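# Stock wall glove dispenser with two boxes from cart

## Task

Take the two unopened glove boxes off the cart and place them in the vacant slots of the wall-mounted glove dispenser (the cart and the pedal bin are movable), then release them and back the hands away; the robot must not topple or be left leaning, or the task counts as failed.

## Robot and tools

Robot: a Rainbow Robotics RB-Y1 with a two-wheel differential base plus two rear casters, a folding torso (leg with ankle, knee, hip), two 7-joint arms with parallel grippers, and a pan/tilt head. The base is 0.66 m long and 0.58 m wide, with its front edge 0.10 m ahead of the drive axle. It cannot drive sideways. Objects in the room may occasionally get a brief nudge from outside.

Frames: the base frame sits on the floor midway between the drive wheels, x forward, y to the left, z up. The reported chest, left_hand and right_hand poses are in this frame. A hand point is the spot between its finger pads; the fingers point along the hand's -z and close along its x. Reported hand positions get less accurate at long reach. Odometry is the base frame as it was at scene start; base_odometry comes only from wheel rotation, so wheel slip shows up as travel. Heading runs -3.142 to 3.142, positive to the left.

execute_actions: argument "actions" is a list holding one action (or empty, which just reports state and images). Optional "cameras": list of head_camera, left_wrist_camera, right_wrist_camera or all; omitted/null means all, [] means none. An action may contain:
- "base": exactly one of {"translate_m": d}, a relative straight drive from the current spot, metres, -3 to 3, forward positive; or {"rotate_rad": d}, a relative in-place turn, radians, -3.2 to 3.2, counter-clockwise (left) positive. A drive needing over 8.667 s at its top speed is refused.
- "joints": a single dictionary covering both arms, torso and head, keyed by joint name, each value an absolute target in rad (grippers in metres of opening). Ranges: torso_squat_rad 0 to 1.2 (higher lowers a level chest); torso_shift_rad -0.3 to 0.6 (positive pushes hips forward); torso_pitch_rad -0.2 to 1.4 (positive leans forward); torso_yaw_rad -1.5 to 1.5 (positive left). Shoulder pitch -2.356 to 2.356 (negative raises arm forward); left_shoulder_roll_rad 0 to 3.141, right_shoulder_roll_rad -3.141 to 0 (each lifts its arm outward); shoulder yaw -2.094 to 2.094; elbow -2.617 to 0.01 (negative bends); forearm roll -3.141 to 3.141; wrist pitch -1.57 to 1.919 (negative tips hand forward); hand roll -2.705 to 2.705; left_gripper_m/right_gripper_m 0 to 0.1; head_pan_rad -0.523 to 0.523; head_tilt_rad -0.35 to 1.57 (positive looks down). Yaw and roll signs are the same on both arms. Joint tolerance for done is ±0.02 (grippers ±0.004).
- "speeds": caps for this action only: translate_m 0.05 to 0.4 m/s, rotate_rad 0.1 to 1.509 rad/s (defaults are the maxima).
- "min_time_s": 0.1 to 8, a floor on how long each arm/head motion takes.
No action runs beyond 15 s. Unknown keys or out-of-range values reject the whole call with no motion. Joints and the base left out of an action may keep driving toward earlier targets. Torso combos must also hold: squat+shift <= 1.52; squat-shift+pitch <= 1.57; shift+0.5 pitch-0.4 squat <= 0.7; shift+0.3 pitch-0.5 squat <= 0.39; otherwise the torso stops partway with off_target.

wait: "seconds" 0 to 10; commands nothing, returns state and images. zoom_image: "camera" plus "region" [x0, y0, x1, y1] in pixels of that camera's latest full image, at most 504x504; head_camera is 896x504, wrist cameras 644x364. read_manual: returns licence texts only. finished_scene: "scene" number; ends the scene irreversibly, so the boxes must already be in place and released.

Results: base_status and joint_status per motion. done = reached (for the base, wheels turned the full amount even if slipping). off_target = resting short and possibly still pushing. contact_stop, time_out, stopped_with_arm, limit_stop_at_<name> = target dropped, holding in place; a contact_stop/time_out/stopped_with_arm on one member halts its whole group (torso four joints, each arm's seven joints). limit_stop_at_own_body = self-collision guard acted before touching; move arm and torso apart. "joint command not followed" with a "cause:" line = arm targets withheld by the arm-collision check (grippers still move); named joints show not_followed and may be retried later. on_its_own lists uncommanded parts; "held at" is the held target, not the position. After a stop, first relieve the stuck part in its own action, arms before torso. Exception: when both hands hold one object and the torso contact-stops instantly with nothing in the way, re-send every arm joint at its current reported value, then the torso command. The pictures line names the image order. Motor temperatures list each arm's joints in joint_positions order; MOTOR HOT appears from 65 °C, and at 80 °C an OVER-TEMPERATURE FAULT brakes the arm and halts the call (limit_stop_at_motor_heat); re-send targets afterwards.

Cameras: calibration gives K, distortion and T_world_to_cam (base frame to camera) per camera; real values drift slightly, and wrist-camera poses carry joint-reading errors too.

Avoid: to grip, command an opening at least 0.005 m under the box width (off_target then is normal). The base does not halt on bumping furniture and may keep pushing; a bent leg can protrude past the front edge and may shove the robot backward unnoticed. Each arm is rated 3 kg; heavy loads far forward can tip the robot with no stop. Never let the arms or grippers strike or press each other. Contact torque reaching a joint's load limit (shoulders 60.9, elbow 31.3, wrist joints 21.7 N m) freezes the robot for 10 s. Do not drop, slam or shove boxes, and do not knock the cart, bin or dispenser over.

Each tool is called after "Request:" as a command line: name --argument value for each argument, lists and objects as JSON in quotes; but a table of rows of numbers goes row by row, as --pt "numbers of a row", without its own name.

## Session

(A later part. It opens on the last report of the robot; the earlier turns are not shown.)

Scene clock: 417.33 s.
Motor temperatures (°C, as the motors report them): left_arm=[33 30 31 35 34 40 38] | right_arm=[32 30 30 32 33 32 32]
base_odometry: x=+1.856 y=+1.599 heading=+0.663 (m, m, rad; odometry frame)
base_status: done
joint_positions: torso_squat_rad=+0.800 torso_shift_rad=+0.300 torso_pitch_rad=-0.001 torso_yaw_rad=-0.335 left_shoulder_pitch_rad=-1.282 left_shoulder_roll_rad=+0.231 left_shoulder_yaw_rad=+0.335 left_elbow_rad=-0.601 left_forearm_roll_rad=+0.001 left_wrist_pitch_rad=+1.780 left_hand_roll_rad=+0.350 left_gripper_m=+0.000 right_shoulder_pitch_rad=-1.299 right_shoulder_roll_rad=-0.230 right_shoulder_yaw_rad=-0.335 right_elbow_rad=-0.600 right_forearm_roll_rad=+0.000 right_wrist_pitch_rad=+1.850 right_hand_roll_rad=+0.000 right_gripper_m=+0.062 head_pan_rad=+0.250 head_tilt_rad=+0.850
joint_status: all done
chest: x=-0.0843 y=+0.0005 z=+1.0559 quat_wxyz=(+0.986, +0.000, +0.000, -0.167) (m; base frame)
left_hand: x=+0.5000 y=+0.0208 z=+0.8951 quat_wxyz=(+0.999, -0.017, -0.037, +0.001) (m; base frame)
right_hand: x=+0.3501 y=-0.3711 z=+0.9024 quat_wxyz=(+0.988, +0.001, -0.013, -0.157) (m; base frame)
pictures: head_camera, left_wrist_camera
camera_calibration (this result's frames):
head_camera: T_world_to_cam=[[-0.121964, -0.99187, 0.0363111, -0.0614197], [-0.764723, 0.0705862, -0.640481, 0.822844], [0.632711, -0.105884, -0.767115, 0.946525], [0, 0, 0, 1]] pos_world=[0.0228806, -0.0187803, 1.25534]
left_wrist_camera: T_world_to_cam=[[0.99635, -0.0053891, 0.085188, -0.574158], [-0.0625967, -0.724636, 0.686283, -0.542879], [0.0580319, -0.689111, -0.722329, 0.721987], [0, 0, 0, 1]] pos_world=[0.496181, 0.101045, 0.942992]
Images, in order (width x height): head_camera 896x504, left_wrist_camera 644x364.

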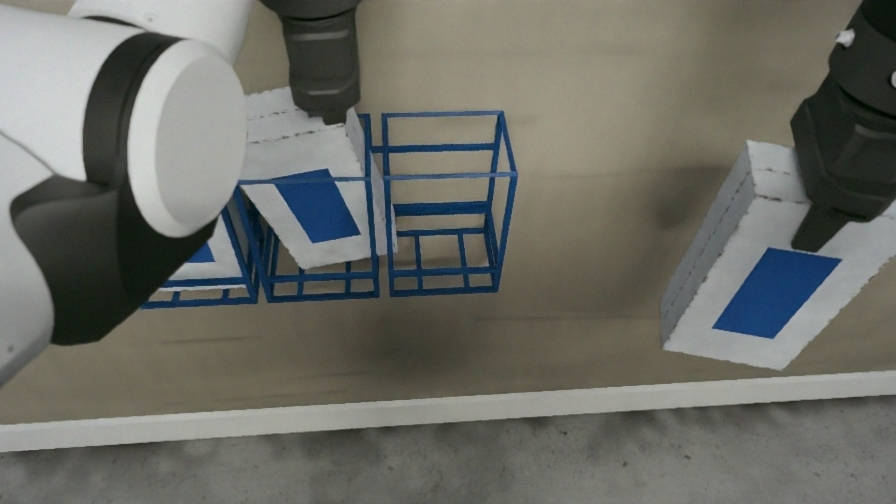

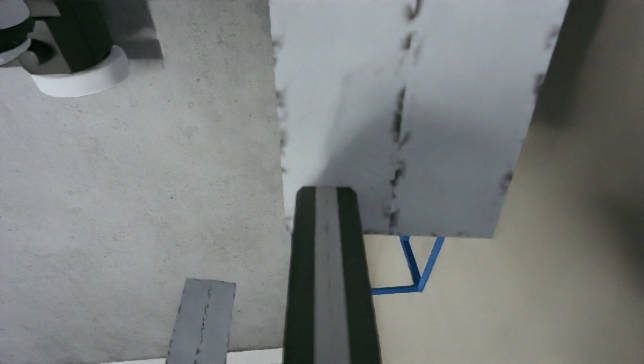

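Request:
execute_actions --actions '[{"base":{"translate_m":0.008},"joints":{"torso_squat_rad":0.86},"speeds":{"translate_m":0.05}}]' --cameras '["head_camera"]'

Request:
execute_actions --actions '[{"base":{"translate_m":-0.06},"joints":{"torso_squat_rad":0.3,"head_pan_rad":0.0},"speeds":{"translate_m":0.05}}]' --cameras '["head_camera"]'

Scene clock: 426.20 s.
Motor temperatures (°C, as the motors report them): left_arm=[32 30 31 34 34 38 38] | right_arm=[32 30 30 32 33 32 32]
base_odometry: x=+1.863 y=+1.604 heading=+0.664 (m, m, rad; odometry frame)
base_status: done
joint_positions: torso_squat_rad=+0.860 torso_shift_rad=+0.300 torso_pitch_rad=+0.000 torso_yaw_rad=-0.335 left_shoulder_pitch_rad=-1.281 left_shoulder_roll_rad=+0.230 left_shoulder_yaw_rad=+0.335 left_elbow_rad=-0.600 left_forearm_roll_rad=+0.001 left_wrist_pitch_rad=+1.780 left_hand_roll_rad=+0.350 left_gripper_m=+0.000 right_shoulder_pitch_rad=-1.299 right_shoulder_roll_rad=-0.230 right_shoulder_yaw_rad=-0.335 right_elbow_rad=-0.600 right_forearm_roll_rad=+0.000 right_wrist_pitch_rad=+1.850 right_hand_roll_rad=+0.000 right_gripper_m=+0.062 head_pan_rad=+0.250 head_tilt_rad=+0.850
joint_status: all done
chest: x=-0.0930 y=+0.0004 z=+1.0262 quat_wxyz=(+0.986, +0.000, +0.000, -0.167) (m; base frame)
left_hand: x=+0.4907 y=+0.0211 z=+0.8642 quat_wxyz=(+0.999, -0.016, -0.036, +0.001) (m; base frame)
right_hand: x=+0.3413 y=-0.3711 z=+0.8724 quat_wxyz=(+0.988, +0.001, -0.013, -0.157) (m; base frame)
pictures: head_camera
camera_calibration (this result's frames):
head_camera: T_world_to_cam=[[-0.121902, -0.991874, 0.0364156, -0.0615337], [-0.765252, 0.0705583, -0.639853, 0.796495], [0.632084, -0.105866, -0.767634, 0.929793], [0, 0, 0, 1]] pos_world=[0.014311, -0.0187992, 1.22562]
Images, in order (width x height): head_camera 896x504.

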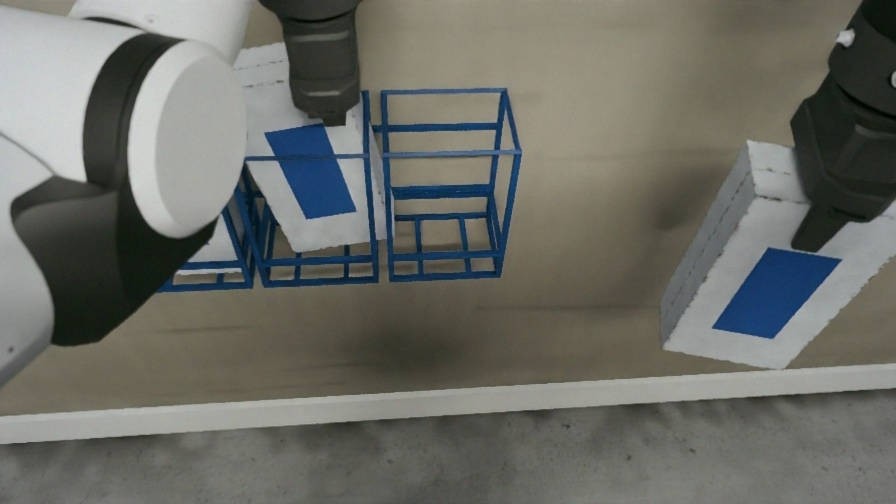

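Scene clock: 428.97 s.
Motor temperatures (°C, as the motors report them): left_arm=[32 30 31 34 34 37 38] | right_arm=[32 30 30 32 33 32 32]
base_odometry: x=+1.815 y=+1.567 heading=+0.662 (m, m, rad; odometry frame)
base_status: done
joint_positions: torso_squat_rad=+0.300 torso_shift_rad=+0.300 torso_pitch_rad=+0.000 torso_yaw_rad=-0.335 left_shoulder_pitch_rad=-1.281 left_shoulder_roll_rad=+0.230 left_shoulder_yaw_rad=+0.335 left_elbow_rad=-0.600 left_forearm_roll_rad=+0.001 left_wrist_pitch_rad=+1.780 left_hand_roll_rad=+0.350 left_gripper_m=+0.000 right_shoulder_pitch_rad=-1.299 right_shoulder_roll_rad=-0.230 right_shoulder_yaw_rad=-0.335 right_elbow_rad=-0.600 right_forearm_roll_rad=+0.000 right_wrist_pitch_rad=+1.850 right_hand_roll_rad=+0.000 right_gripper_m=+0.062 head_pan_rad=+0.000 head_tilt_rad=+0.850
joint_status: all done
chest: x=-0.0303 y=+0.0006 z=+1.2288 quat_wxyz=(+0.986, +0.000, +0.000, -0.167) (m; base frame)
left_hand: x=+0.5533 y=+0.0213 z=+1.0663 quat_wxyz=(+0.999, -0.016, -0.036, +0.001) (m; base frame)
right_hand: x=+0.4040 y=-0.3709 z=+1.0748 quat_wxyz=(+0.988, +0.000, -0.013, -0.157) (m; base frame)
pictures: head_camera
camera_calibration (this result's frames):
head_camera: T_world_to_cam=[[-0.363453, -0.930898, 0.0364905, -0.0630632], [-0.724163, 0.257662, -0.639686, 0.975542], [0.58608, -0.258921, -0.76777, 1.04432], [0, 0, 0, 1]] pos_world=[0.0714781, -0.03967, 1.42814]
Images, in order (width x height): head_camera 896x504.

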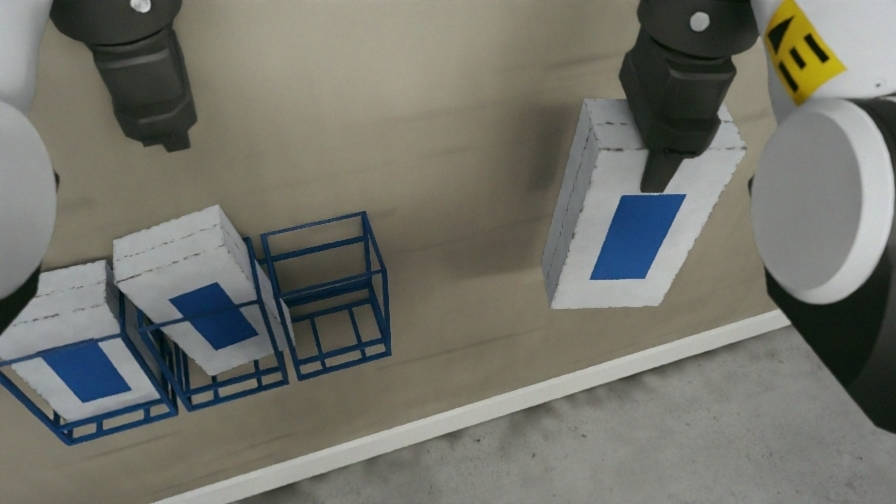

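Request:
execute_actions --actions '[{"base":{"translate_m":0.02},"joints":{"torso_squat_rad":0.55,"torso_yaw_rad":-0.32,"left_hand_roll_rad":0.335,"head_pan_rad":0.3},"speeds":{"translate_m":0.05}}]' --cameras '[]'

Request:
execute_actions --actions '[{"base":{"translate_m":0.04},"joints":{"torso_squat_rad":0.7},"speeds":{"translate_m":0.05}}]' --cameras '["head_camera","left_wrist_camera"]'

Request:
execute_actions --actions '[{"base":{"translate_m":0.018},"joints":{"torso_squat_rad":0.84},"speeds":{"translate_m":0.05}}]' --cameras '["head_camera","left_wrist_camera"]'

Scene clock: 445.33 s.
Motor temperatures (°C, as the motors report them): left_arm=[32 30 31 34 34 36 38] | right_arm=[32 30 30 32 33 32 32]
base_odometry: x=+1.831 y=+1.579 heading=+0.663 (m, m, rad; odometry frame)
base_status: done
joint_positions: torso_squat_rad=+0.550 torso_shift_rad=+0.300 torso_pitch_rad=+0.000 torso_yaw_rad=-0.320 left_shoulder_pitch_rad=-1.280 left_shoulder_roll_rad=+0.230 left_shoulder_yaw_rad=+0.335 left_elbow_rad=-0.600 left_forearm_roll_rad=+0.001 left_wrist_pitch_rad=+1.780 left_hand_roll_rad=+0.335 left_gripper_m=+0.000 right_shoulder_pitch_rad=-1.299 right_shoulder_roll_rad=-0.230 right_shoulder_yaw_rad=-0.335 right_elbow_rad=-0.600 right_forearm_roll_rad=+0.000 right_wrist_pitch_rad=+1.850 right_hand_roll_rad=+0.000 right_gripper_m=+0.062 head_pan_rad=+0.300 head_tilt_rad=+0.850
joint_status: all done
chest: x=-0.0517 y=+0.0005 z=+1.1601 quat_wxyz=(+0.987, +0.000, +0.000, -0.159) (m; base frame)
left_hand: x=+0.5316 y=+0.0299 z=+0.9978 quat_wxyz=(+0.999, -0.016, -0.036, +0.001) (m; base frame)
right_hand: x=+0.3881 y=-0.3645 z=+1.0063 quat_wxyz=(+0.989, +0.001, -0.013, -0.149) (m; base frame)
pictures: none
No camera images: the call's "cameras" was empty. Leave "cameras" out to get every camera's image.

Scene clock: 446.93 s.
Motor temperatures (°C, as the motors report them): left_arm=[32 30 31 34 34 36 38] | right_arm=[32 30 30 32 33 32 32]
base_odometry: x=+1.863 y=+1.604 heading=+0.664 (m, m, rad; odometry frame)
base_status: done
joint_positions: torso_squat_rad=+0.700 torso_shift_rad=+0.300 torso_pitch_rad=+0.000 torso_yaw_rad=-0.320 left_shoulder_pitch_rad=-1.280 left_shoulder_roll_rad=+0.230 left_shoulder_yaw_rad=+0.335 left_elbow_rad=-0.600 left_forearm_roll_rad=+0.001 left_wrist_pitch_rad=+1.780 left_hand_roll_rad=+0.335 left_gripper_m=+0.000 right_shoulder_pitch_rad=-1.299 right_shoulder_roll_rad=-0.230 right_shoulder_yaw_rad=-0.335 right_elbow_rad=-0.600 right_forearm_roll_rad=+0.000 right_wrist_pitch_rad=+1.850 right_hand_roll_rad=+0.000 right_gripper_m=+0.062 head_pan_rad=+0.300 head_tilt_rad=+0.850
joint_status: all done
chest: x=-0.0698 y=+0.0005 z=+1.1014 quat_wxyz=(+0.987, +0.000, +0.000, -0.159) (m; base frame)
left_hand: x=+0.5135 y=+0.0299 z=+0.9390 quat_wxyz=(+0.999, -0.016, -0.036, +0.001) (m; base frame)
right_hand: x=+0.3700 y=-0.3645 z=+0.9475 quat_wxyz=(+0.989, +0.001, -0.013, -0.149) (m; base frame)
pictures: head_camera, left_wrist_camera
camera_calibration (this result's frames):
head_camera: T_world_to_cam=[[-0.0573153, -0.997691, 0.036424, -0.0579368], [-0.768269, 0.0207778, -0.63979, 0.861928], [0.637556, -0.0646532, -0.767686, 0.97334], [0, 0, 0, 1]] pos_world=[0.0383131, -0.0127825, 1.30078]
left_wrist_camera: T_world_to_cam=[[0.996596, -0.00523266, 0.0822746, -0.588705], [-0.0603737, -0.725903, 0.685142, -0.565614], [0.0561383, -0.687777, -0.723748, 0.761371], [0, 0, 0, 1]] pos_world=[0.509811, 0.109991, 0.987002]
Images, in order (width x height): head_camera 896x504, left_wrist_camera 644x364.

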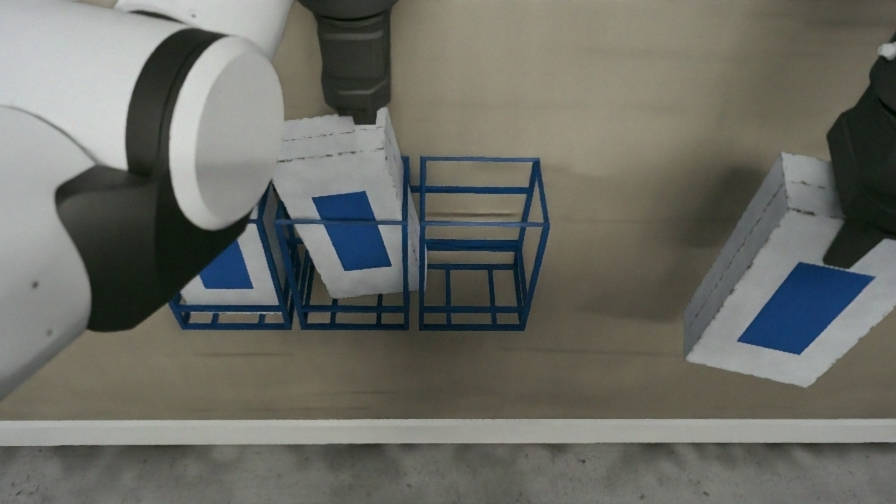

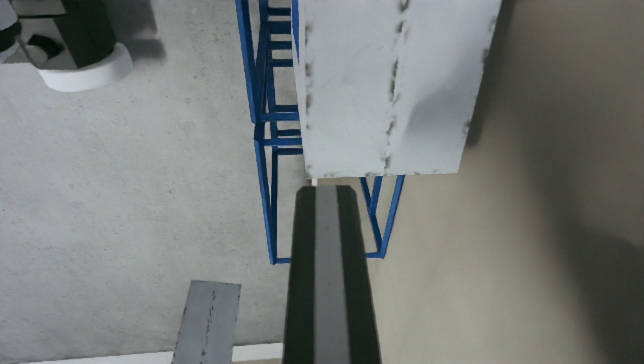

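Scene clock: 448.23 s.
Motor temperatures (°C, as the motors report them): left_arm=[32 30 31 34 34 35 38] | right_arm=[32 30 30 32 33 32 32]
base_odometry: x=+1.877 y=+1.615 heading=+0.665 (m, m, rad; odometry frame)
base_status: done
joint_positions: torso_squat_rad=+0.840 torso_shift_rad=+0.299 torso_pitch_rad=-0.003 torso_yaw_rad=-0.320 left_shoulder_pitch_rad=-1.289 left_shoulder_roll_rad=+0.234 left_shoulder_yaw_rad=+0.335 left_elbow_rad=-0.605 left_forearm_roll_rad=+0.000 left_wrist_pitch_rad=+1.780 left_hand_roll_rad=+0.335 left_gripper_m=+0.002 right_shoulder_pitch_rad=-1.299 right_shoulder_roll_rad=-0.230 right_shoulder_yaw_rad=-0.335 right_elbow_rad=-0.600 right_forearm_roll_rad=+0.000 right_wrist_pitch_rad=+1.850 right_hand_roll_rad=+0.000 right_gripper_m=+0.062 head_pan_rad=+0.300 head_tilt_rad=+0.850
joint_status: all done
chest: x=-0.0916 y=+0.0004 z=+1.0363 quat_wxyz=(+0.987, +0.000, -0.002, -0.159) (m; base frame)
left_hand: x=+0.4952 y=+0.0292 z=+0.8823 quat_wxyz=(+0.999, -0.017, -0.044, +0.001) (m; base frame)
right_hand: x=+0.3488 y=-0.3645 z=+0.8839 quat_wxyz=(+0.989, +0.001, -0.015, -0.149) (m; base frame)
pictures: head_camera, left_wrist_camera
camera_calibration (this result's frames):
head_camera: T_world_to_cam=[[-0.0573062, -0.997699, 0.036234, -0.0566751], [-0.766143, 0.0206779, -0.642338, 0.806366], [0.640111, -0.0645704, -0.765565, 0.935324], [0, 0, 0, 1]] pos_world=[0.0158328, -0.0128245, 1.23606]
left_wrist_camera: T_world_to_cam=[[0.995047, -0.00458697, 0.0993026, -0.580143], [-0.071842, -0.723613, 0.686457, -0.523867], [0.0687079, -0.690191, -0.720358, 0.711774], [0, 0, 0, 1]] pos_world=[0.49073, 0.109522, 0.929954]
Images, in order (width x height): head_camera 896x504, left_wrist_camera 644x364.

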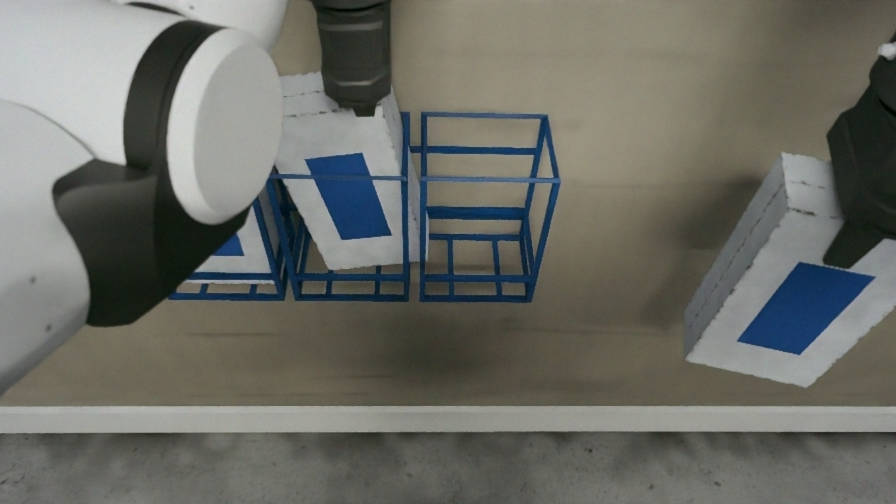

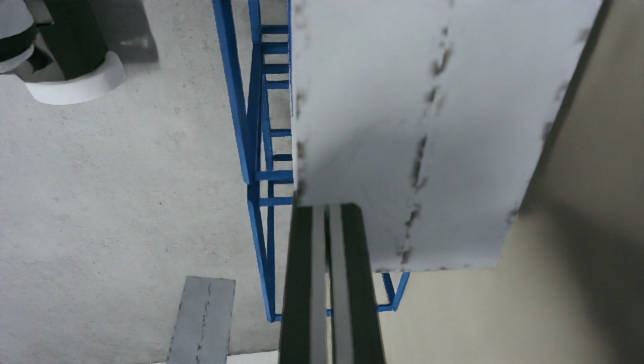

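Request:
execute_actions --actions '[{"base":{"translate_m":-0.09},"joints":{"torso_squat_rad":0.2,"left_shoulder_pitch_rad":-1.28,"left_shoulder_roll_rad":0.23,"left_elbow_rad":-0.6},"speeds":{"translate_m":0.05}}]' --cameras '[]'

Request:
execute_actions --actions '[{"joints":{"torso_yaw_rad":0.24,"right_hand_roll_rad":-0.255,"right_shoulder_pitch_rad":-1.28,"right_wrist_pitch_rad":1.78,"head_pan_rad":-0.3,"left_shoulder_pitch_rad":-0.3,"left_shoulder_roll_rad":0.1,"left_shoulder_yaw_rad":0,"left_elbow_rad":-1.5,"left_wrist_pitch_rad":0.5,"left_hand_roll_rad":0}}]' --cameras '[]'

Request:
execute_actions --actions '[{"base":{"translate_m":0.05},"joints":{"torso_squat_rad":0.47},"speeds":{"translate_m":0.05}}]' --cameras '["head_camera"]'

Scene clock: 460.40 s.
Motor temperatures (°C, as the motors report them): left_arm=[31 30 31 34 34 35 38] | right_arm=[32 30 30 32 33 32 32]
base_odometry: x=+1.806 y=+1.560 heading=+0.663 (m, m, rad; odometry frame)
base_status: done
joint_positions: torso_squat_rad=+0.200 torso_shift_rad=+0.300 torso_pitch_rad=+0.000 torso_yaw_rad=-0.320 left_shoulder_pitch_rad=-1.281 left_shoulder_roll_rad=+0.230 left_shoulder_yaw_rad=+0.335 left_elbow_rad=-0.600 left_forearm_roll_rad=+0.001 left_wrist_pitch_rad=+1.780 left_hand_roll_rad=+0.335 left_gripper_m=+0.000 right_shoulder_pitch_rad=-1.299 right_shoulder_roll_rad=-0.230 right_shoulder_yaw_rad=-0.335 right_elbow_rad=-0.600 right_forearm_roll_rad=+0.000 right_wrist_pitch_rad=+1.850 right_hand_roll_rad=+0.000 right_gripper_m=+0.062 head_pan_rad=+0.300 head_tilt_rad=+0.850
joint_status: all done
chest: x=-0.0252 y=+0.0006 z=+1.2453 quat_wxyz=(+0.987, +0.000, +0.000, -0.159) (m; base frame)
left_hand: x=+0.5582 y=+0.0301 z=+1.0830 quat_wxyz=(+0.999, -0.016, -0.036, +0.001) (m; base frame)
right_hand: x=+0.4146 y=-0.3643 z=+1.0914 quat_wxyz=(+0.989, +0.001, -0.013, -0.149) (m; base frame)
pictures: none
No camera images: the call's "cameras" was empty. Leave "cameras" out to get every camera's image.

Scene clock: 462.43 s.
Motor temperatures (°C, as the motors report them): left_arm=[31 30 31 34 34 35 38] | right_arm=[32 30 30 32 33 32 32]
base_odometry: x=+1.806 y=+1.560 heading=+0.663 (m, m, rad; odometry frame)
base_status: not commanded
joint_positions: torso_squat_rad=+0.200 torso_shift_rad=+0.300 torso_pitch_rad=+0.000 torso_yaw_rad=+0.240 left_shoulder_pitch_rad=-0.300 left_shoulder_roll_rad=+0.100 left_shoulder_yaw_rad=+0.000 left_elbow_rad=-1.500 left_forearm_roll_rad=+0.001 left_wrist_pitch_rad=+0.500 left_hand_roll_rad=+0.000 left_gripper_m=+0.000 right_shoulder_pitch_rad=-1.279 right_shoulder_roll_rad=-0.230 right_shoulder_yaw_rad=-0.335 right_elbow_rad=-0.600 right_forearm_roll_rad=+0.000 right_wrist_pitch_rad=+1.780 right_hand_roll_rad=-0.255 right_gripper_m=+0.062 head_pan_rad=-0.300 head_tilt_rad=+0.850
joint_status: all done
chest: x=-0.0252 y=+0.0007 z=+1.2453 quat_wxyz=(+0.993, +0.000, +0.000, +0.120) (m; base frame)
left_hand: x=+0.4938 y=+0.3439 z=+1.0292 quat_wxyz=(+0.800, +0.094, -0.592, +0.034) (m; base frame)
right_hand: x=+0.5534 y=-0.0753 z=+1.0820 quat_wxyz=(+0.999, +0.012, -0.036, -0.001) (m; base frame)
pictures: none
No camera images: the call's "cameras" was empty. Leave "cameras" out to get every camera's image.

Scene clock: 464.23 s.
Motor temperatures (°C, as the motors report them): left_arm=[31 30 31 34 34 35 38] | right_arm=[32 30 30 32 33 32 32]
base_odometry: x=+1.845 y=+1.590 heading=+0.664 (m, m, rad; odometry frame)
base_status: done
joint_positions: torso_squat_rad=+0.470 torso_shift_rad=+0.300 torso_pitch_rad=+0.000 torso_yaw_rad=+0.240 left_shoulder_pitch_rad=-0.300 left_shoulder_roll_rad=+0.100 left_shoulder_yaw_rad=+0.000 left_elbow_rad=-1.500 left_forearm_roll_rad=+0.001 left_wrist_pitch_rad=+0.500 left_hand_roll_rad=+0.000 left_gripper_m=+0.000 right_shoulder_pitch_rad=-1.280 right_shoulder_roll_rad=-0.230 right_shoulder_yaw_rad=-0.335 right_elbow_rad=-0.600 right_forearm_roll_rad=+0.000 right_wrist_pitch_rad=+1.780 right_hand_roll_rad=-0.255 right_gripper_m=+0.062 head_pan_rad=-0.300 head_tilt_rad=+0.850
joint_status: all done
chest: x=-0.0438 y=+0.0006 z=+1.1862 quat_wxyz=(+0.993, +0.000, +0.000, +0.120) (m; base frame)
left_hand: x=+0.4753 y=+0.3438 z=+0.9704 quat_wxyz=(+0.800, +0.094, -0.592, +0.034) (m; base frame)
right_hand: x=+0.5354 y=-0.0756 z=+1.0241 quat_wxyz=(+0.999, +0.012, -0.037, -0.001) (m; base frame)
pictures: head_camera
camera_calibration (this result's frames):
head_camera: T_world_to_cam=[[-0.097014, -0.994615, 0.0364628, -0.048204], [-0.766537, 0.0512994, -0.640148, 0.936524], [0.634831, -0.0900534, -0.767385, 1.02208], [0, 0, 0, 1]] pos_world=[0.0643563, -0.0039458, 1.3856]
Images, in order (width x height): head_camera 896x504.

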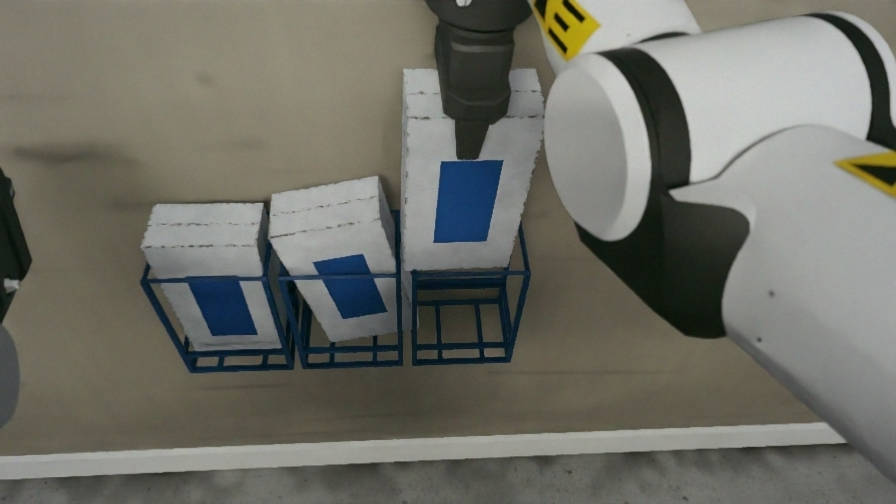

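Request:
execute_actions --actions '[{"joints":{"torso_yaw_rad":0.215,"right_hand_roll_rad":-0.23}}]' --cameras '[]'

Request:
execute_actions --actions '[{"base":{"translate_m":0.02},"joints":{"torso_squat_rad":0.66},"speeds":{"translate_m":0.05}}]' --cameras '["head_camera"]'

Scene clock: 471.17 s.
Motor temperatures (°C, as the motors report them): left_arm=[31 30 31 34 34 35 38] | right_arm=[32 30 30 32 33 32 32]
base_odometry: x=+1.845 y=+1.590 heading=+0.664 (m, m, rad; odometry frame)
base_status: not commanded
joint_positions: torso_squat_rad=+0.470 torso_shift_rad=+0.300 torso_pitch_rad=+0.000 torso_yaw_rad=+0.215 left_shoulder_pitch_rad=-0.300 left_shoulder_roll_rad=+0.100 left_shoulder_yaw_rad=+0.000 left_elbow_rad=-1.500 left_forearm_roll_rad=+0.001 left_wrist_pitch_rad=+0.500 left_hand_roll_rad=+0.000 left_gripper_m=+0.000 right_shoulder_pitch_rad=-1.280 right_shoulder_roll_rad=-0.230 right_shoulder_yaw_rad=-0.335 right_elbow_rad=-0.600 right_forearm_roll_rad=+0.000 right_wrist_pitch_rad=+1.780 right_hand_roll_rad=-0.230 right_gripper_m=+0.062 head_pan_rad=-0.300 head_tilt_rad=+0.850
joint_status: all done
chest: x=-0.0437 y=+0.0006 z=+1.1862 quat_wxyz=(+0.994, +0.000, +0.000, +0.107) (m; base frame)
left_hand: x=+0.4838 y=+0.3306 z=+0.9703 quat_wxyz=(+0.800, +0.086, -0.593, +0.024) (m; base frame)
right_hand: x=+0.5333 y=-0.0899 z=+1.0240 quat_wxyz=(+0.999, +0.011, -0.038, -0.001) (m; base frame)
pictures: none
No camera images: the call's "cameras" was empty. Leave "cameras" out to get every camera's image.

Scene clock: 472.77 s.
Motor temperatures (°C, as the motors report them): left_arm=[30 30 31 34 34 35 38] | right_arm=[32 30 30 32 33 32 32]
base_odometry: x=+1.861 y=+1.603 heading=+0.664 (m, m, rad; odometry frame)
base_status: done
joint_positions: torso_squat_rad=+0.660 torso_shift_rad=+0.300 torso_pitch_rad=+0.000 torso_yaw_rad=+0.215 left_shoulder_pitch_rad=-0.300 left_shoulder_roll_rad=+0.100 left_shoulder_yaw_rad=+0.000 left_elbow_rad=-1.500 left_forearm_roll_rad=+0.001 left_wrist_pitch_rad=+0.500 left_hand_roll_rad=+0.000 left_gripper_m=+0.000 right_shoulder_pitch_rad=-1.280 right_shoulder_roll_rad=-0.231 right_shoulder_yaw_rad=-0.335 right_elbow_rad=-0.601 right_forearm_roll_rad=+0.001 right_wrist_pitch_rad=+1.779 right_hand_roll_rad=-0.230 right_gripper_m=+0.063 head_pan_rad=-0.300 head_tilt_rad=+0.850
joint_status: all done
chest: x=-0.0645 y=+0.0005 z=+1.1182 quat_wxyz=(+0.994, +0.000, +0.000, +0.107) (m; base frame)
left_hand: x=+0.4630 y=+0.3304 z=+0.9022 quat_wxyz=(+0.800, +0.086, -0.593, +0.024) (m; base frame)
right_hand: x=+0.5129 y=-0.0908 z=+0.9560 quat_wxyz=(+0.999, +0.011, -0.038, -0.002) (m; base frame)
pictures: head_camera
camera_calibration (this result's frames):
head_camera: T_world_to_cam=[[-0.122015, -0.991859, 0.0364545, -0.0494482], [-0.765299, 0.0706294, -0.639788, 0.876817], [0.632005, -0.105962, -0.767686, 0.983247], [0, 0, 0, 1]] pos_world=[0.0435769, -0.00678784, 1.3176]
Images, in order (width x height): head_camera 896x504.

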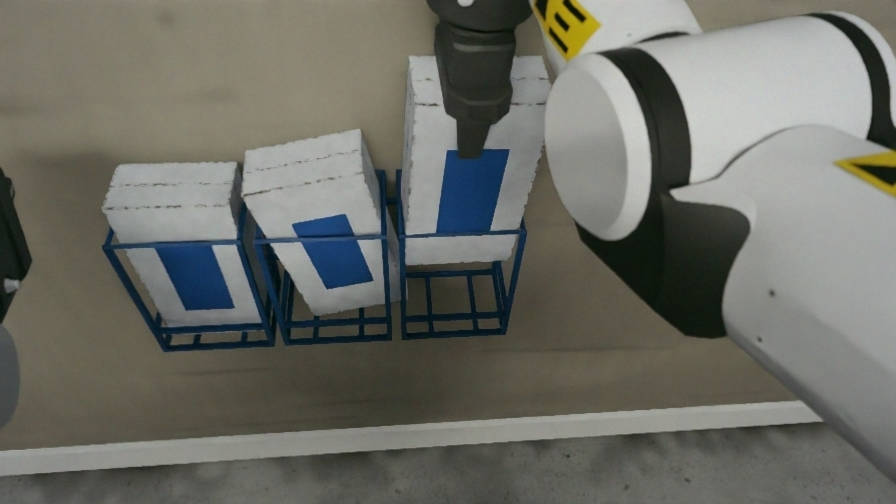

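Entered. Continue.

Request:
execute_actions --actions '[{"base":{"translate_m":0.025},"joints":{"torso_squat_rad":0.87},"speeds":{"translate_m":0.05}}]' --cameras '["head_camera"]'

Request:
execute_actions --actions '[{"joints":{"right_gripper_m":0.1}}]' --cameras '[]'

Request:
execute_actions --actions '[{"base":{"translate_m":-0.06},"joints":{"torso_squat_rad":0.3,"head_pan_rad":-0.15},"speeds":{"translate_m":0.05}}]' --cameras '["head_camera"]'

Scene clock: 480.00 s.
Motor temperatures (°C, as the motors report them): left_arm=[30 30 31 34 34 35 38] | right_arm=[32 30 30 32 33 32 32]
base_odometry: x=+1.881 y=+1.618 heading=+0.665 (m, m, rad; odometry frame)
base_status: done
joint_positions: torso_squat_rad=+0.870 torso_shift_rad=+0.300 torso_pitch_rad=+0.000 torso_yaw_rad=+0.215 left_shoulder_pitch_rad=-0.300 left_shoulder_roll_rad=+0.100 left_shoulder_yaw_rad=+0.000 left_elbow_rad=-1.500 left_forearm_roll_rad=+0.001 left_wrist_pitch_rad=+0.500 left_hand_roll_rad=+0.000 left_gripper_m=+0.000 right_shoulder_pitch_rad=-1.283 right_shoulder_roll_rad=-0.233 right_shoulder_yaw_rad=-0.335 right_elbow_rad=-0.603 right_forearm_roll_rad=+0.001 right_wrist_pitch_rad=+1.777 right_hand_roll_rad=-0.230 right_gripper_m=+0.063 head_pan_rad=-0.300 head_tilt_rad=+0.850
joint_status: all done
chest: x=-0.0945 y=+0.0004 z=+1.0212 quat_wxyz=(+0.994, +0.000, +0.000, +0.107) (m; base frame)
left_hand: x=+0.4330 y=+0.3304 z=+0.8051 quat_wxyz=(+0.800, +0.086, -0.593, +0.024) (m; base frame)
right_hand: x=+0.4849 y=-0.0909 z=+0.8617 quat_wxyz=(+0.999, +0.012, -0.042, -0.002) (m; base frame)
pictures: head_camera
camera_calibration (this result's frames):
head_camera: T_world_to_cam=[[-0.121861, -0.991877, 0.0364622, -0.0496399], [-0.765349, 0.0705125, -0.639742, 0.791762], [0.631974, -0.105866, -0.767725, 0.927686], [0, 0, 0, 1]] pos_world=[0.0136514, -0.00685562, 1.22054]
Images, in order (width x height): head_camera 896x504.

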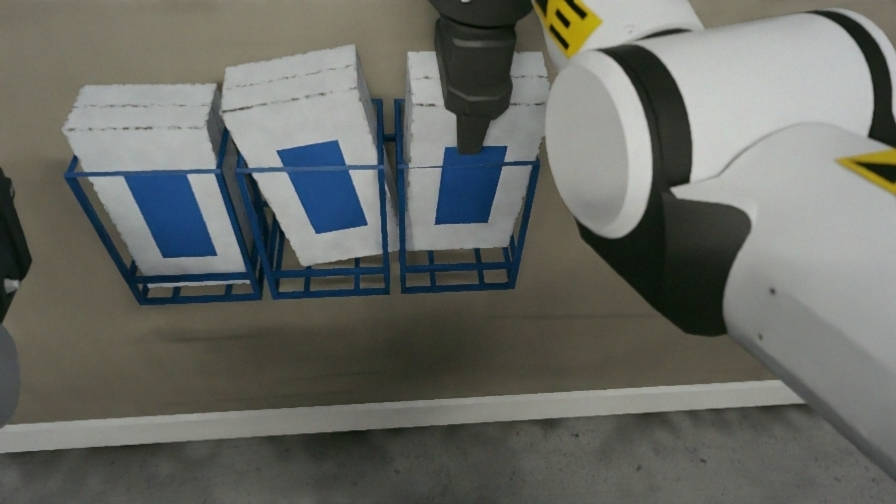

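Scene clock: 480.97 s.
Motor temperatures (°C, as the motors report them): left_arm=[30 30 31 34 34 35 38] | right_arm=[32 30 30 32 33 32 32]
base_odometry: x=+1.881 y=+1.618 heading=+0.665 (m, m, rad; odometry frame)
base_status: not commanded
joint_positions: torso_squat_rad=+0.870 torso_shift_rad=+0.300 torso_pitch_rad=+0.000 torso_yaw_rad=+0.215 left_shoulder_pitch_rad=-0.300 left_shoulder_roll_rad=+0.100 left_shoulder_yaw_rad=+0.000 left_elbow_rad=-1.500 left_forearm_roll_rad=+0.001 left_wrist_pitch_rad=+0.500 left_hand_roll_rad=+0.000 left_gripper_m=+0.000 right_shoulder_pitch_rad=-1.280 right_shoulder_roll_rad=-0.230 right_shoulder_yaw_rad=-0.335 right_elbow_rad=-0.600 right_forearm_roll_rad=+0.000 right_wrist_pitch_rad=+1.780 right_hand_roll_rad=-0.230 right_gripper_m=+0.099 head_pan_rad=-0.300 head_tilt_rad=+0.850
joint_status: all done
chest: x=-0.0945 y=+0.0004 z=+1.0212 quat_wxyz=(+0.994, +0.000, +0.000, +0.107) (m; base frame)
left_hand: x=+0.4329 y=+0.3304 z=+0.8051 quat_wxyz=(+0.800, +0.086, -0.593, +0.024) (m; base frame)
right_hand: x=+0.4825 y=-0.0902 z=+0.8587 quat_wxyz=(+0.999, +0.011, -0.037, -0.001) (m; base frame)
pictures: none
No camera images: the call's "cameras" was empty. Leave "cameras" out to get every camera's image.

Scene clock: 483.77 s.
Motor temperatures (°C, as the motors report them): left_arm=[30 29 31 34 34 34 38] | right_arm=[32 30 30 32 33 32 32]
base_odometry: x=+1.834 y=+1.581 heading=+0.664 (m, m, rad; odometry frame)
base_status: done
joint_positions: torso_squat_rad=+0.300 torso_shift_rad=+0.300 torso_pitch_rad=+0.000 torso_yaw_rad=+0.215 left_shoulder_pitch_rad=-0.300 left_shoulder_roll_rad=+0.100 left_shoulder_yaw_rad=+0.000 left_elbow_rad=-1.500 left_forearm_roll_rad=+0.001 left_wrist_pitch_rad=+0.500 left_hand_roll_rad=+0.000 left_gripper_m=+0.000 right_shoulder_pitch_rad=-1.280 right_shoulder_roll_rad=-0.230 right_shoulder_yaw_rad=-0.335 right_elbow_rad=-0.600 right_forearm_roll_rad=+0.000 right_wrist_pitch_rad=+1.780 right_hand_roll_rad=-0.230 right_gripper_m=+0.099 head_pan_rad=-0.150 head_tilt_rad=+0.850
joint_status: all done
chest: x=-0.0303 y=+0.0006 z=+1.2288 quat_wxyz=(+0.994, +0.000, +0.000, +0.107) (m; base frame)
left_hand: x=+0.4971 y=+0.3306 z=+1.0126 quat_wxyz=(+0.800, +0.086, -0.593, +0.024) (m; base frame)
right_hand: x=+0.5465 y=-0.0900 z=+1.0660 quat_wxyz=(+0.999, +0.011, -0.037, -0.001) (m; base frame)
pictures: head_camera
camera_calibration (this result's frames):
head_camera: T_world_to_cam=[[0.0276705, -0.998952, 0.036447, -0.0478401], [-0.767377, -0.0445935, -0.639643, 0.974143], [0.640598, -0.0102694, -0.767807, 1.04621], [0, 0, 0, 1]] pos_world=[0.0786605, 0.00639436, 1.42813]
Images, in order (width x height): head_camera 896x504.

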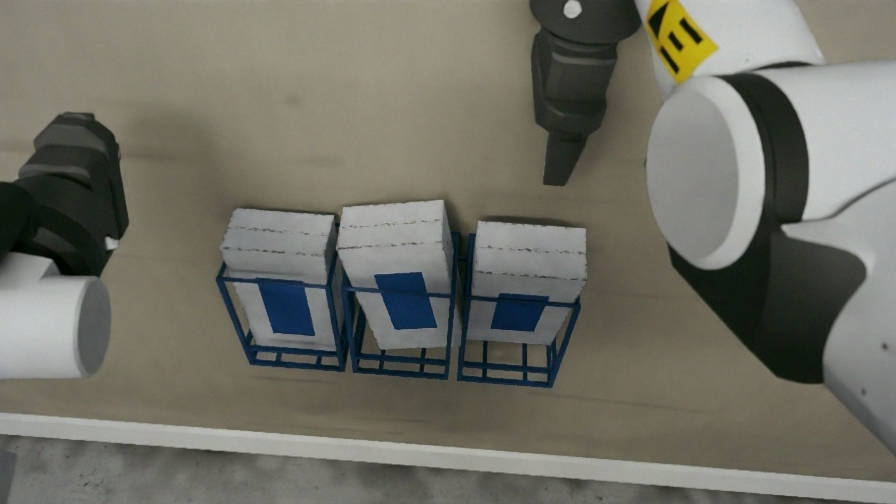

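Request:
execute_actions --actions '[{"joints":{"torso_yaw_rad":0.48,"right_hand_roll_rad":-0.495,"head_pan_rad":-0.4}}]' --cameras '[]'

Request:
execute_actions --actions '[{"base":{"translate_m":0.045},"joints":{"torso_squat_rad":0.66},"speeds":{"translate_m":0.05}}]' --cameras '["head_camera","right_wrist_camera"]'

Scene clock: 498.60 s.
Motor temperatures (°C, as the motors report them): left_arm=[30 29 31 34 34 34 38] | right_arm=[32 30 30 32 33 32 32]
base_odometry: x=+1.834 y=+1.581 heading=+0.664 (m, m, rad; odometry frame)
base_status: not commanded
joint_positions: torso_squat_rad=+0.300 torso_shift_rad=+0.300 torso_pitch_rad=+0.000 torso_yaw_rad=+0.480 left_shoulder_pitch_rad=-0.300 left_shoulder_roll_rad=+0.100 left_shoulder_yaw_rad=+0.000 left_elbow_rad=-1.500 left_forearm_roll_rad=+0.001 left_wrist_pitch_rad=+0.500 left_hand_roll_rad=+0.000 left_gripper_m=+0.000 right_shoulder_pitch_rad=-1.280 right_shoulder_roll_rad=-0.230 right_shoulder_yaw_rad=-0.335 right_elbow_rad=-0.600 right_forearm_roll_rad=+0.000 right_wrist_pitch_rad=+1.780 right_hand_roll_rad=-0.495 right_gripper_m=+0.099 head_pan_rad=-0.400 head_tilt_rad=+0.850
joint_status: all done
chest: x=-0.0303 y=+0.0007 z=+1.2288 quat_wxyz=(+0.971, +0.000, +0.000, +0.238) (m; base frame)
left_hand: x=+0.3923 y=+0.4573 z=+1.0126 quat_wxyz=(+0.790, +0.164, -0.576, +0.129) (m; base frame)
right_hand: x=+0.5500 y=+0.0645 z=+1.0659 quat_wxyz=(+0.999, +0.021, -0.033, -0.001) (m; base frame)
pictures: none
No camera images: the call's "cameras" was empty. Leave "cameras" out to get every camera's image.

Scene clock: 500.63 s.
Motor temperatures (°C, as the motors report them): left_arm=[30 29 31 34 34 34 38] | right_arm=[32 30 30 32 33 32 32]
base_odometry: x=+1.869 y=+1.609 heading=+0.665 (m, m, rad; odometry frame)
base_status: done
joint_positions: torso_squat_rad=+0.660 torso_shift_rad=+0.300 torso_pitch_rad=+0.000 torso_yaw_rad=+0.480 left_shoulder_pitch_rad=-0.300 left_shoulder_roll_rad=+0.100 left_shoulder_yaw_rad=+0.000 left_elbow_rad=-1.500 left_forearm_roll_rad=+0.001 left_wrist_pitch_rad=+0.500 left_hand_roll_rad=+0.000 left_gripper_m=+0.000 right_shoulder_pitch_rad=-1.280 right_shoulder_roll_rad=-0.230 right_shoulder_yaw_rad=-0.335 right_elbow_rad=-0.600 right_forearm_roll_rad=+0.000 right_wrist_pitch_rad=+1.780 right_hand_roll_rad=-0.495 right_gripper_m=+0.099 head_pan_rad=-0.400 head_tilt_rad=+0.850
joint_status: all done
chest: x=-0.0647 y=+0.0006 z=+1.1182 quat_wxyz=(+0.971, +0.000, +0.000, +0.238) (m; base frame)
left_hand: x=+0.3579 y=+0.4572 z=+0.9022 quat_wxyz=(+0.790, +0.164, -0.577, +0.129) (m; base frame)
right_hand: x=+0.5156 y=+0.0645 z=+0.9555 quat_wxyz=(+0.999, +0.021, -0.033, -0.001) (m; base frame)
pictures: head_camera, right_wrist_camera
camera_calibration (this result's frames):
head_camera: T_world_to_cam=[[0.0427773, -0.998417, 0.0365309, -0.0368057], [-0.766383, -0.0562496, -0.639917, 0.876268], [0.640959, -0.000622723, -0.767575, 0.98434], [0, 0, 0, 1]] pos_world=[0.04221, 0.0131553, 1.31764]
right_wrist_camera: T_world_to_cam=[[-0.995519, 0.00187399, -0.0945474, 0.605478], [-0.0631485, 0.731046, 0.6794, -0.635091], [0.0703917, 0.682326, -0.727652, 0.704919], [0, 0, 0, 1]] pos_world=[0.513039, -0.0178382, 1.00166]
Images, in order (width x height): head_camera 896x504, right_wrist_camera 644x364.

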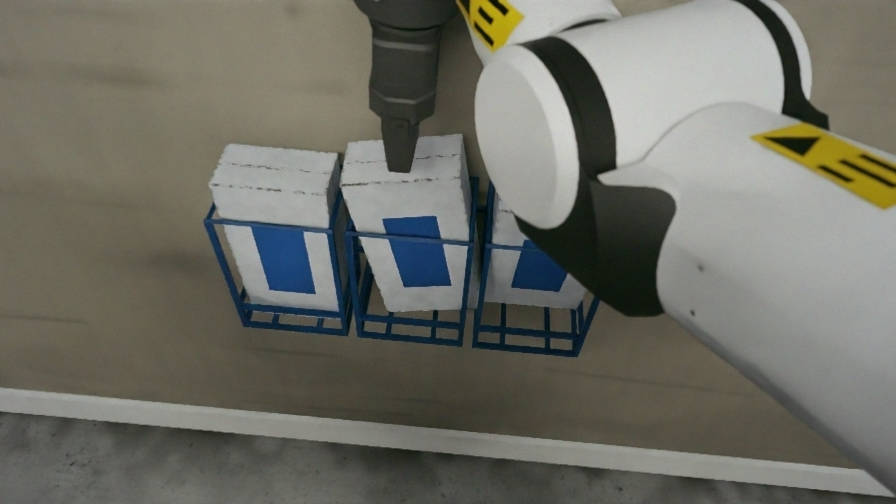

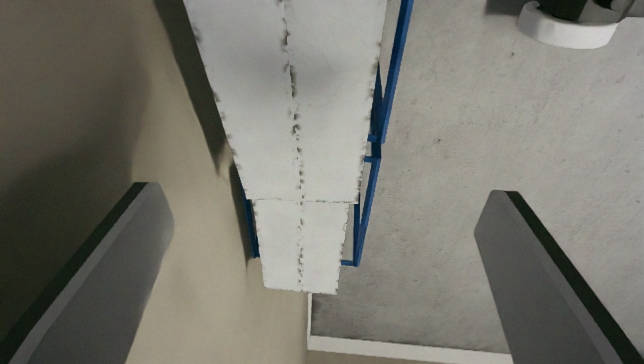

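Request:
execute_actions --actions '[{"base":{"translate_m":0.025},"joints":{"torso_squat_rad":0.8},"speeds":{"translate_m":0.05}}]' --cameras '["head_camera"]'

Request:
execute_actions --actions '[{"joints":{"right_gripper_m":0.05}}]' --cameras '[]'

Request:
execute_actions --actions '[{"joints":{"torso_squat_rad":0.74,"torso_yaw_rad":0.51,"right_hand_roll_rad":-0.525},"base":{"translate_m":-0.012},"min_time_s":1}]' --cameras '["head_camera"]'

Scene clock: 508.87 s.
Motor temperatures (°C, as the motors report them): left_arm=[30 29 31 34 34 34 38] | right_arm=[32 30 30 32 33 32 32]
base_odometry: x=+1.888 y=+1.624 heading=+0.667 (m, m, rad; odometry frame)
base_status: done
joint_positions: torso_squat_rad=+0.800 torso_shift_rad=+0.300 torso_pitch_rad=+0.000 torso_yaw_rad=+0.480 left_shoulder_pitch_rad=-0.300 left_shoulder_roll_rad=+0.100 left_shoulder_yaw_rad=+0.000 left_elbow_rad=-1.500 left_forearm_roll_rad=+0.001 left_wrist_pitch_rad=+0.500 left_hand_roll_rad=+0.000 left_gripper_m=+0.000 right_shoulder_pitch_rad=-1.280 right_shoulder_roll_rad=-0.230 right_shoulder_yaw_rad=-0.335 right_elbow_rad=-0.600 right_forearm_roll_rad=+0.000 right_wrist_pitch_rad=+1.780 right_hand_roll_rad=-0.495 right_gripper_m=+0.099 head_pan_rad=-0.400 head_tilt_rad=+0.850
joint_status: all done
chest: x=-0.0840 y=+0.0005 z=+1.0559 quat_wxyz=(+0.971, +0.000, +0.000, +0.238) (m; base frame)
left_hand: x=+0.3386 y=+0.4571 z=+0.8398 quat_wxyz=(+0.790, +0.164, -0.577, +0.129) (m; base frame)
right_hand: x=+0.4963 y=+0.0644 z=+0.8931 quat_wxyz=(+0.999, +0.021, -0.033, -0.001) (m; base frame)
pictures: head_camera
camera_calibration (this result's frames):
head_camera: T_world_to_cam=[[0.0427659, -0.998417, 0.0365323, -0.0337607], [-0.766363, -0.0562418, -0.639941, 0.821568], [0.640982, -0.000629385, -0.767556, 0.948814], [0, 0, 0, 1]] pos_world=[0.022891, 0.0130963, 1.25526]
Images, in order (width x height): head_camera 896x504.

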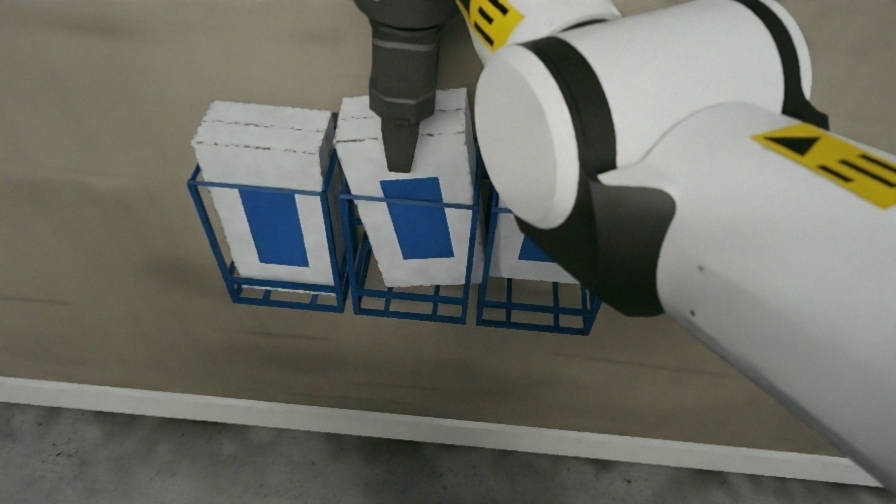

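Scene clock: 509.83 s.
Motor temperatures (°C, as the motors report them): left_arm=[30 29 31 34 34 34 38] | right_arm=[32 30 30 32 33 32 32]
base_odometry: x=+1.888 y=+1.624 heading=+0.667 (m, m, rad; odometry frame)
base_status: not commanded
joint_positions: torso_squat_rad=+0.800 torso_shift_rad=+0.300 torso_pitch_rad=+0.000 torso_yaw_rad=+0.480 left_shoulder_pitch_rad=-0.300 left_shoulder_roll_rad=+0.100 left_shoulder_yaw_rad=+0.000 left_elbow_rad=-1.500 left_forearm_roll_rad=+0.001 left_wrist_pitch_rad=+0.500 left_hand_roll_rad=+0.000 left_gripper_m=+0.000 right_shoulder_pitch_rad=-1.280 right_shoulder_roll_rad=-0.230 right_shoulder_yaw_rad=-0.335 right_elbow_rad=-0.600 right_forearm_roll_rad=+0.000 right_wrist_pitch_rad=+1.780 right_hand_roll_rad=-0.495 right_gripper_m=+0.053 head_pan_rad=-0.400 head_tilt_rad=+0.850
joint_status: all done
chest: x=-0.0840 y=+0.0005 z=+1.0559 quat_wxyz=(+0.971, +0.000, +0.000, +0.238) (m; base frame)
left_hand: x=+0.3386 y=+0.4571 z=+0.8398 quat_wxyz=(+0.790, +0.164, -0.577, +0.129) (m; base frame)
right_hand: x=+0.4963 y=+0.0644 z=+0.8932 quat_wxyz=(+0.999, +0.021, -0.033, -0.001) (m; base frame)
pictures: none
No camera images: the call's "cameras" was empty. Leave "cameras" out to get every camera's image.

Scene clock: 511.13 s.
Motor temperatures (°C, as the motors report them): left_arm=[30 29 31 34 34 34 38] | right_arm=[32 30 30 32 33 32 32]
base_odometry: x=+1.879 y=+1.617 heading=+0.667 (m, m, rad; odometry frame)
base_status: done
joint_positions: torso_squat_rad=+0.740 torso_shift_rad=+0.300 torso_pitch_rad=+0.001 torso_yaw_rad=+0.510 left_shoulder_pitch_rad=-0.300 left_shoulder_roll_rad=+0.100 left_shoulder_yaw_rad=+0.000 left_elbow_rad=-1.500 left_forearm_roll_rad=+0.001 left_wrist_pitch_rad=+0.500 left_hand_roll_rad=+0.000 left_gripper_m=+0.000 right_shoulder_pitch_rad=-1.279 right_shoulder_roll_rad=-0.231 right_shoulder_yaw_rad=-0.335 right_elbow_rad=-0.599 right_forearm_roll_rad=+0.001 right_wrist_pitch_rad=+1.780 right_hand_roll_rad=-0.525 right_gripper_m=+0.053 head_pan_rad=-0.400 head_tilt_rad=+0.850
joint_status: all done
chest: x=-0.0750 y=+0.0005 z=+1.0837 quat_wxyz=(+0.968, +0.000, +0.000, +0.252) (m; base frame)
left_hand: x=+0.3337 y=+0.4695 z=+0.8674 quat_wxyz=(+0.788, +0.172, -0.574, +0.141) (m; base frame)
right_hand: x=+0.5031 y=+0.0806 z=+0.9199 quat_wxyz=(+0.999, +0.021, -0.031, -0.002) (m; base frame)
pictures: head_camera
camera_calibration (this result's frames):
head_camera: T_world_to_cam=[[0.0723699, -0.996711, 0.0364735, -0.0328652], [-0.764819, -0.0789304, -0.639391, 0.845827], [0.640167, 0.0183771, -0.768016, 0.964893], [0, 0, 0, 1]] pos_world=[0.0315911, 0.0162725, 1.28307]
Images, in order (width x height): head_camera 896x504.

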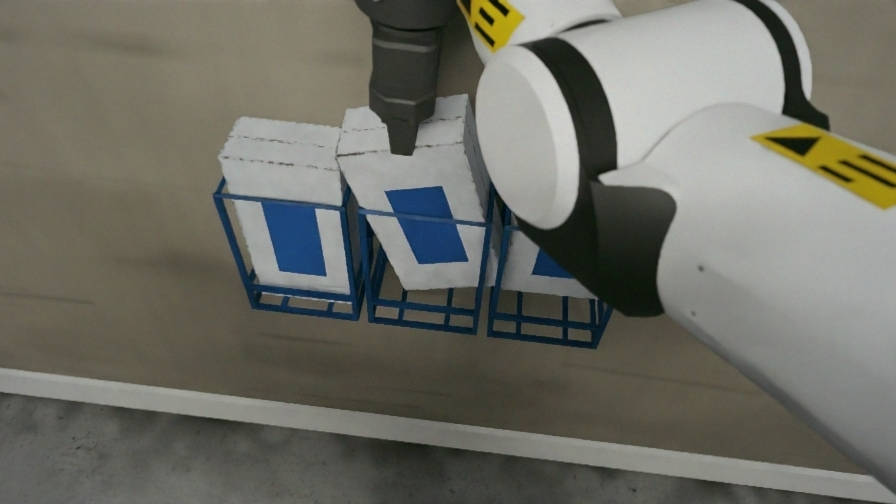

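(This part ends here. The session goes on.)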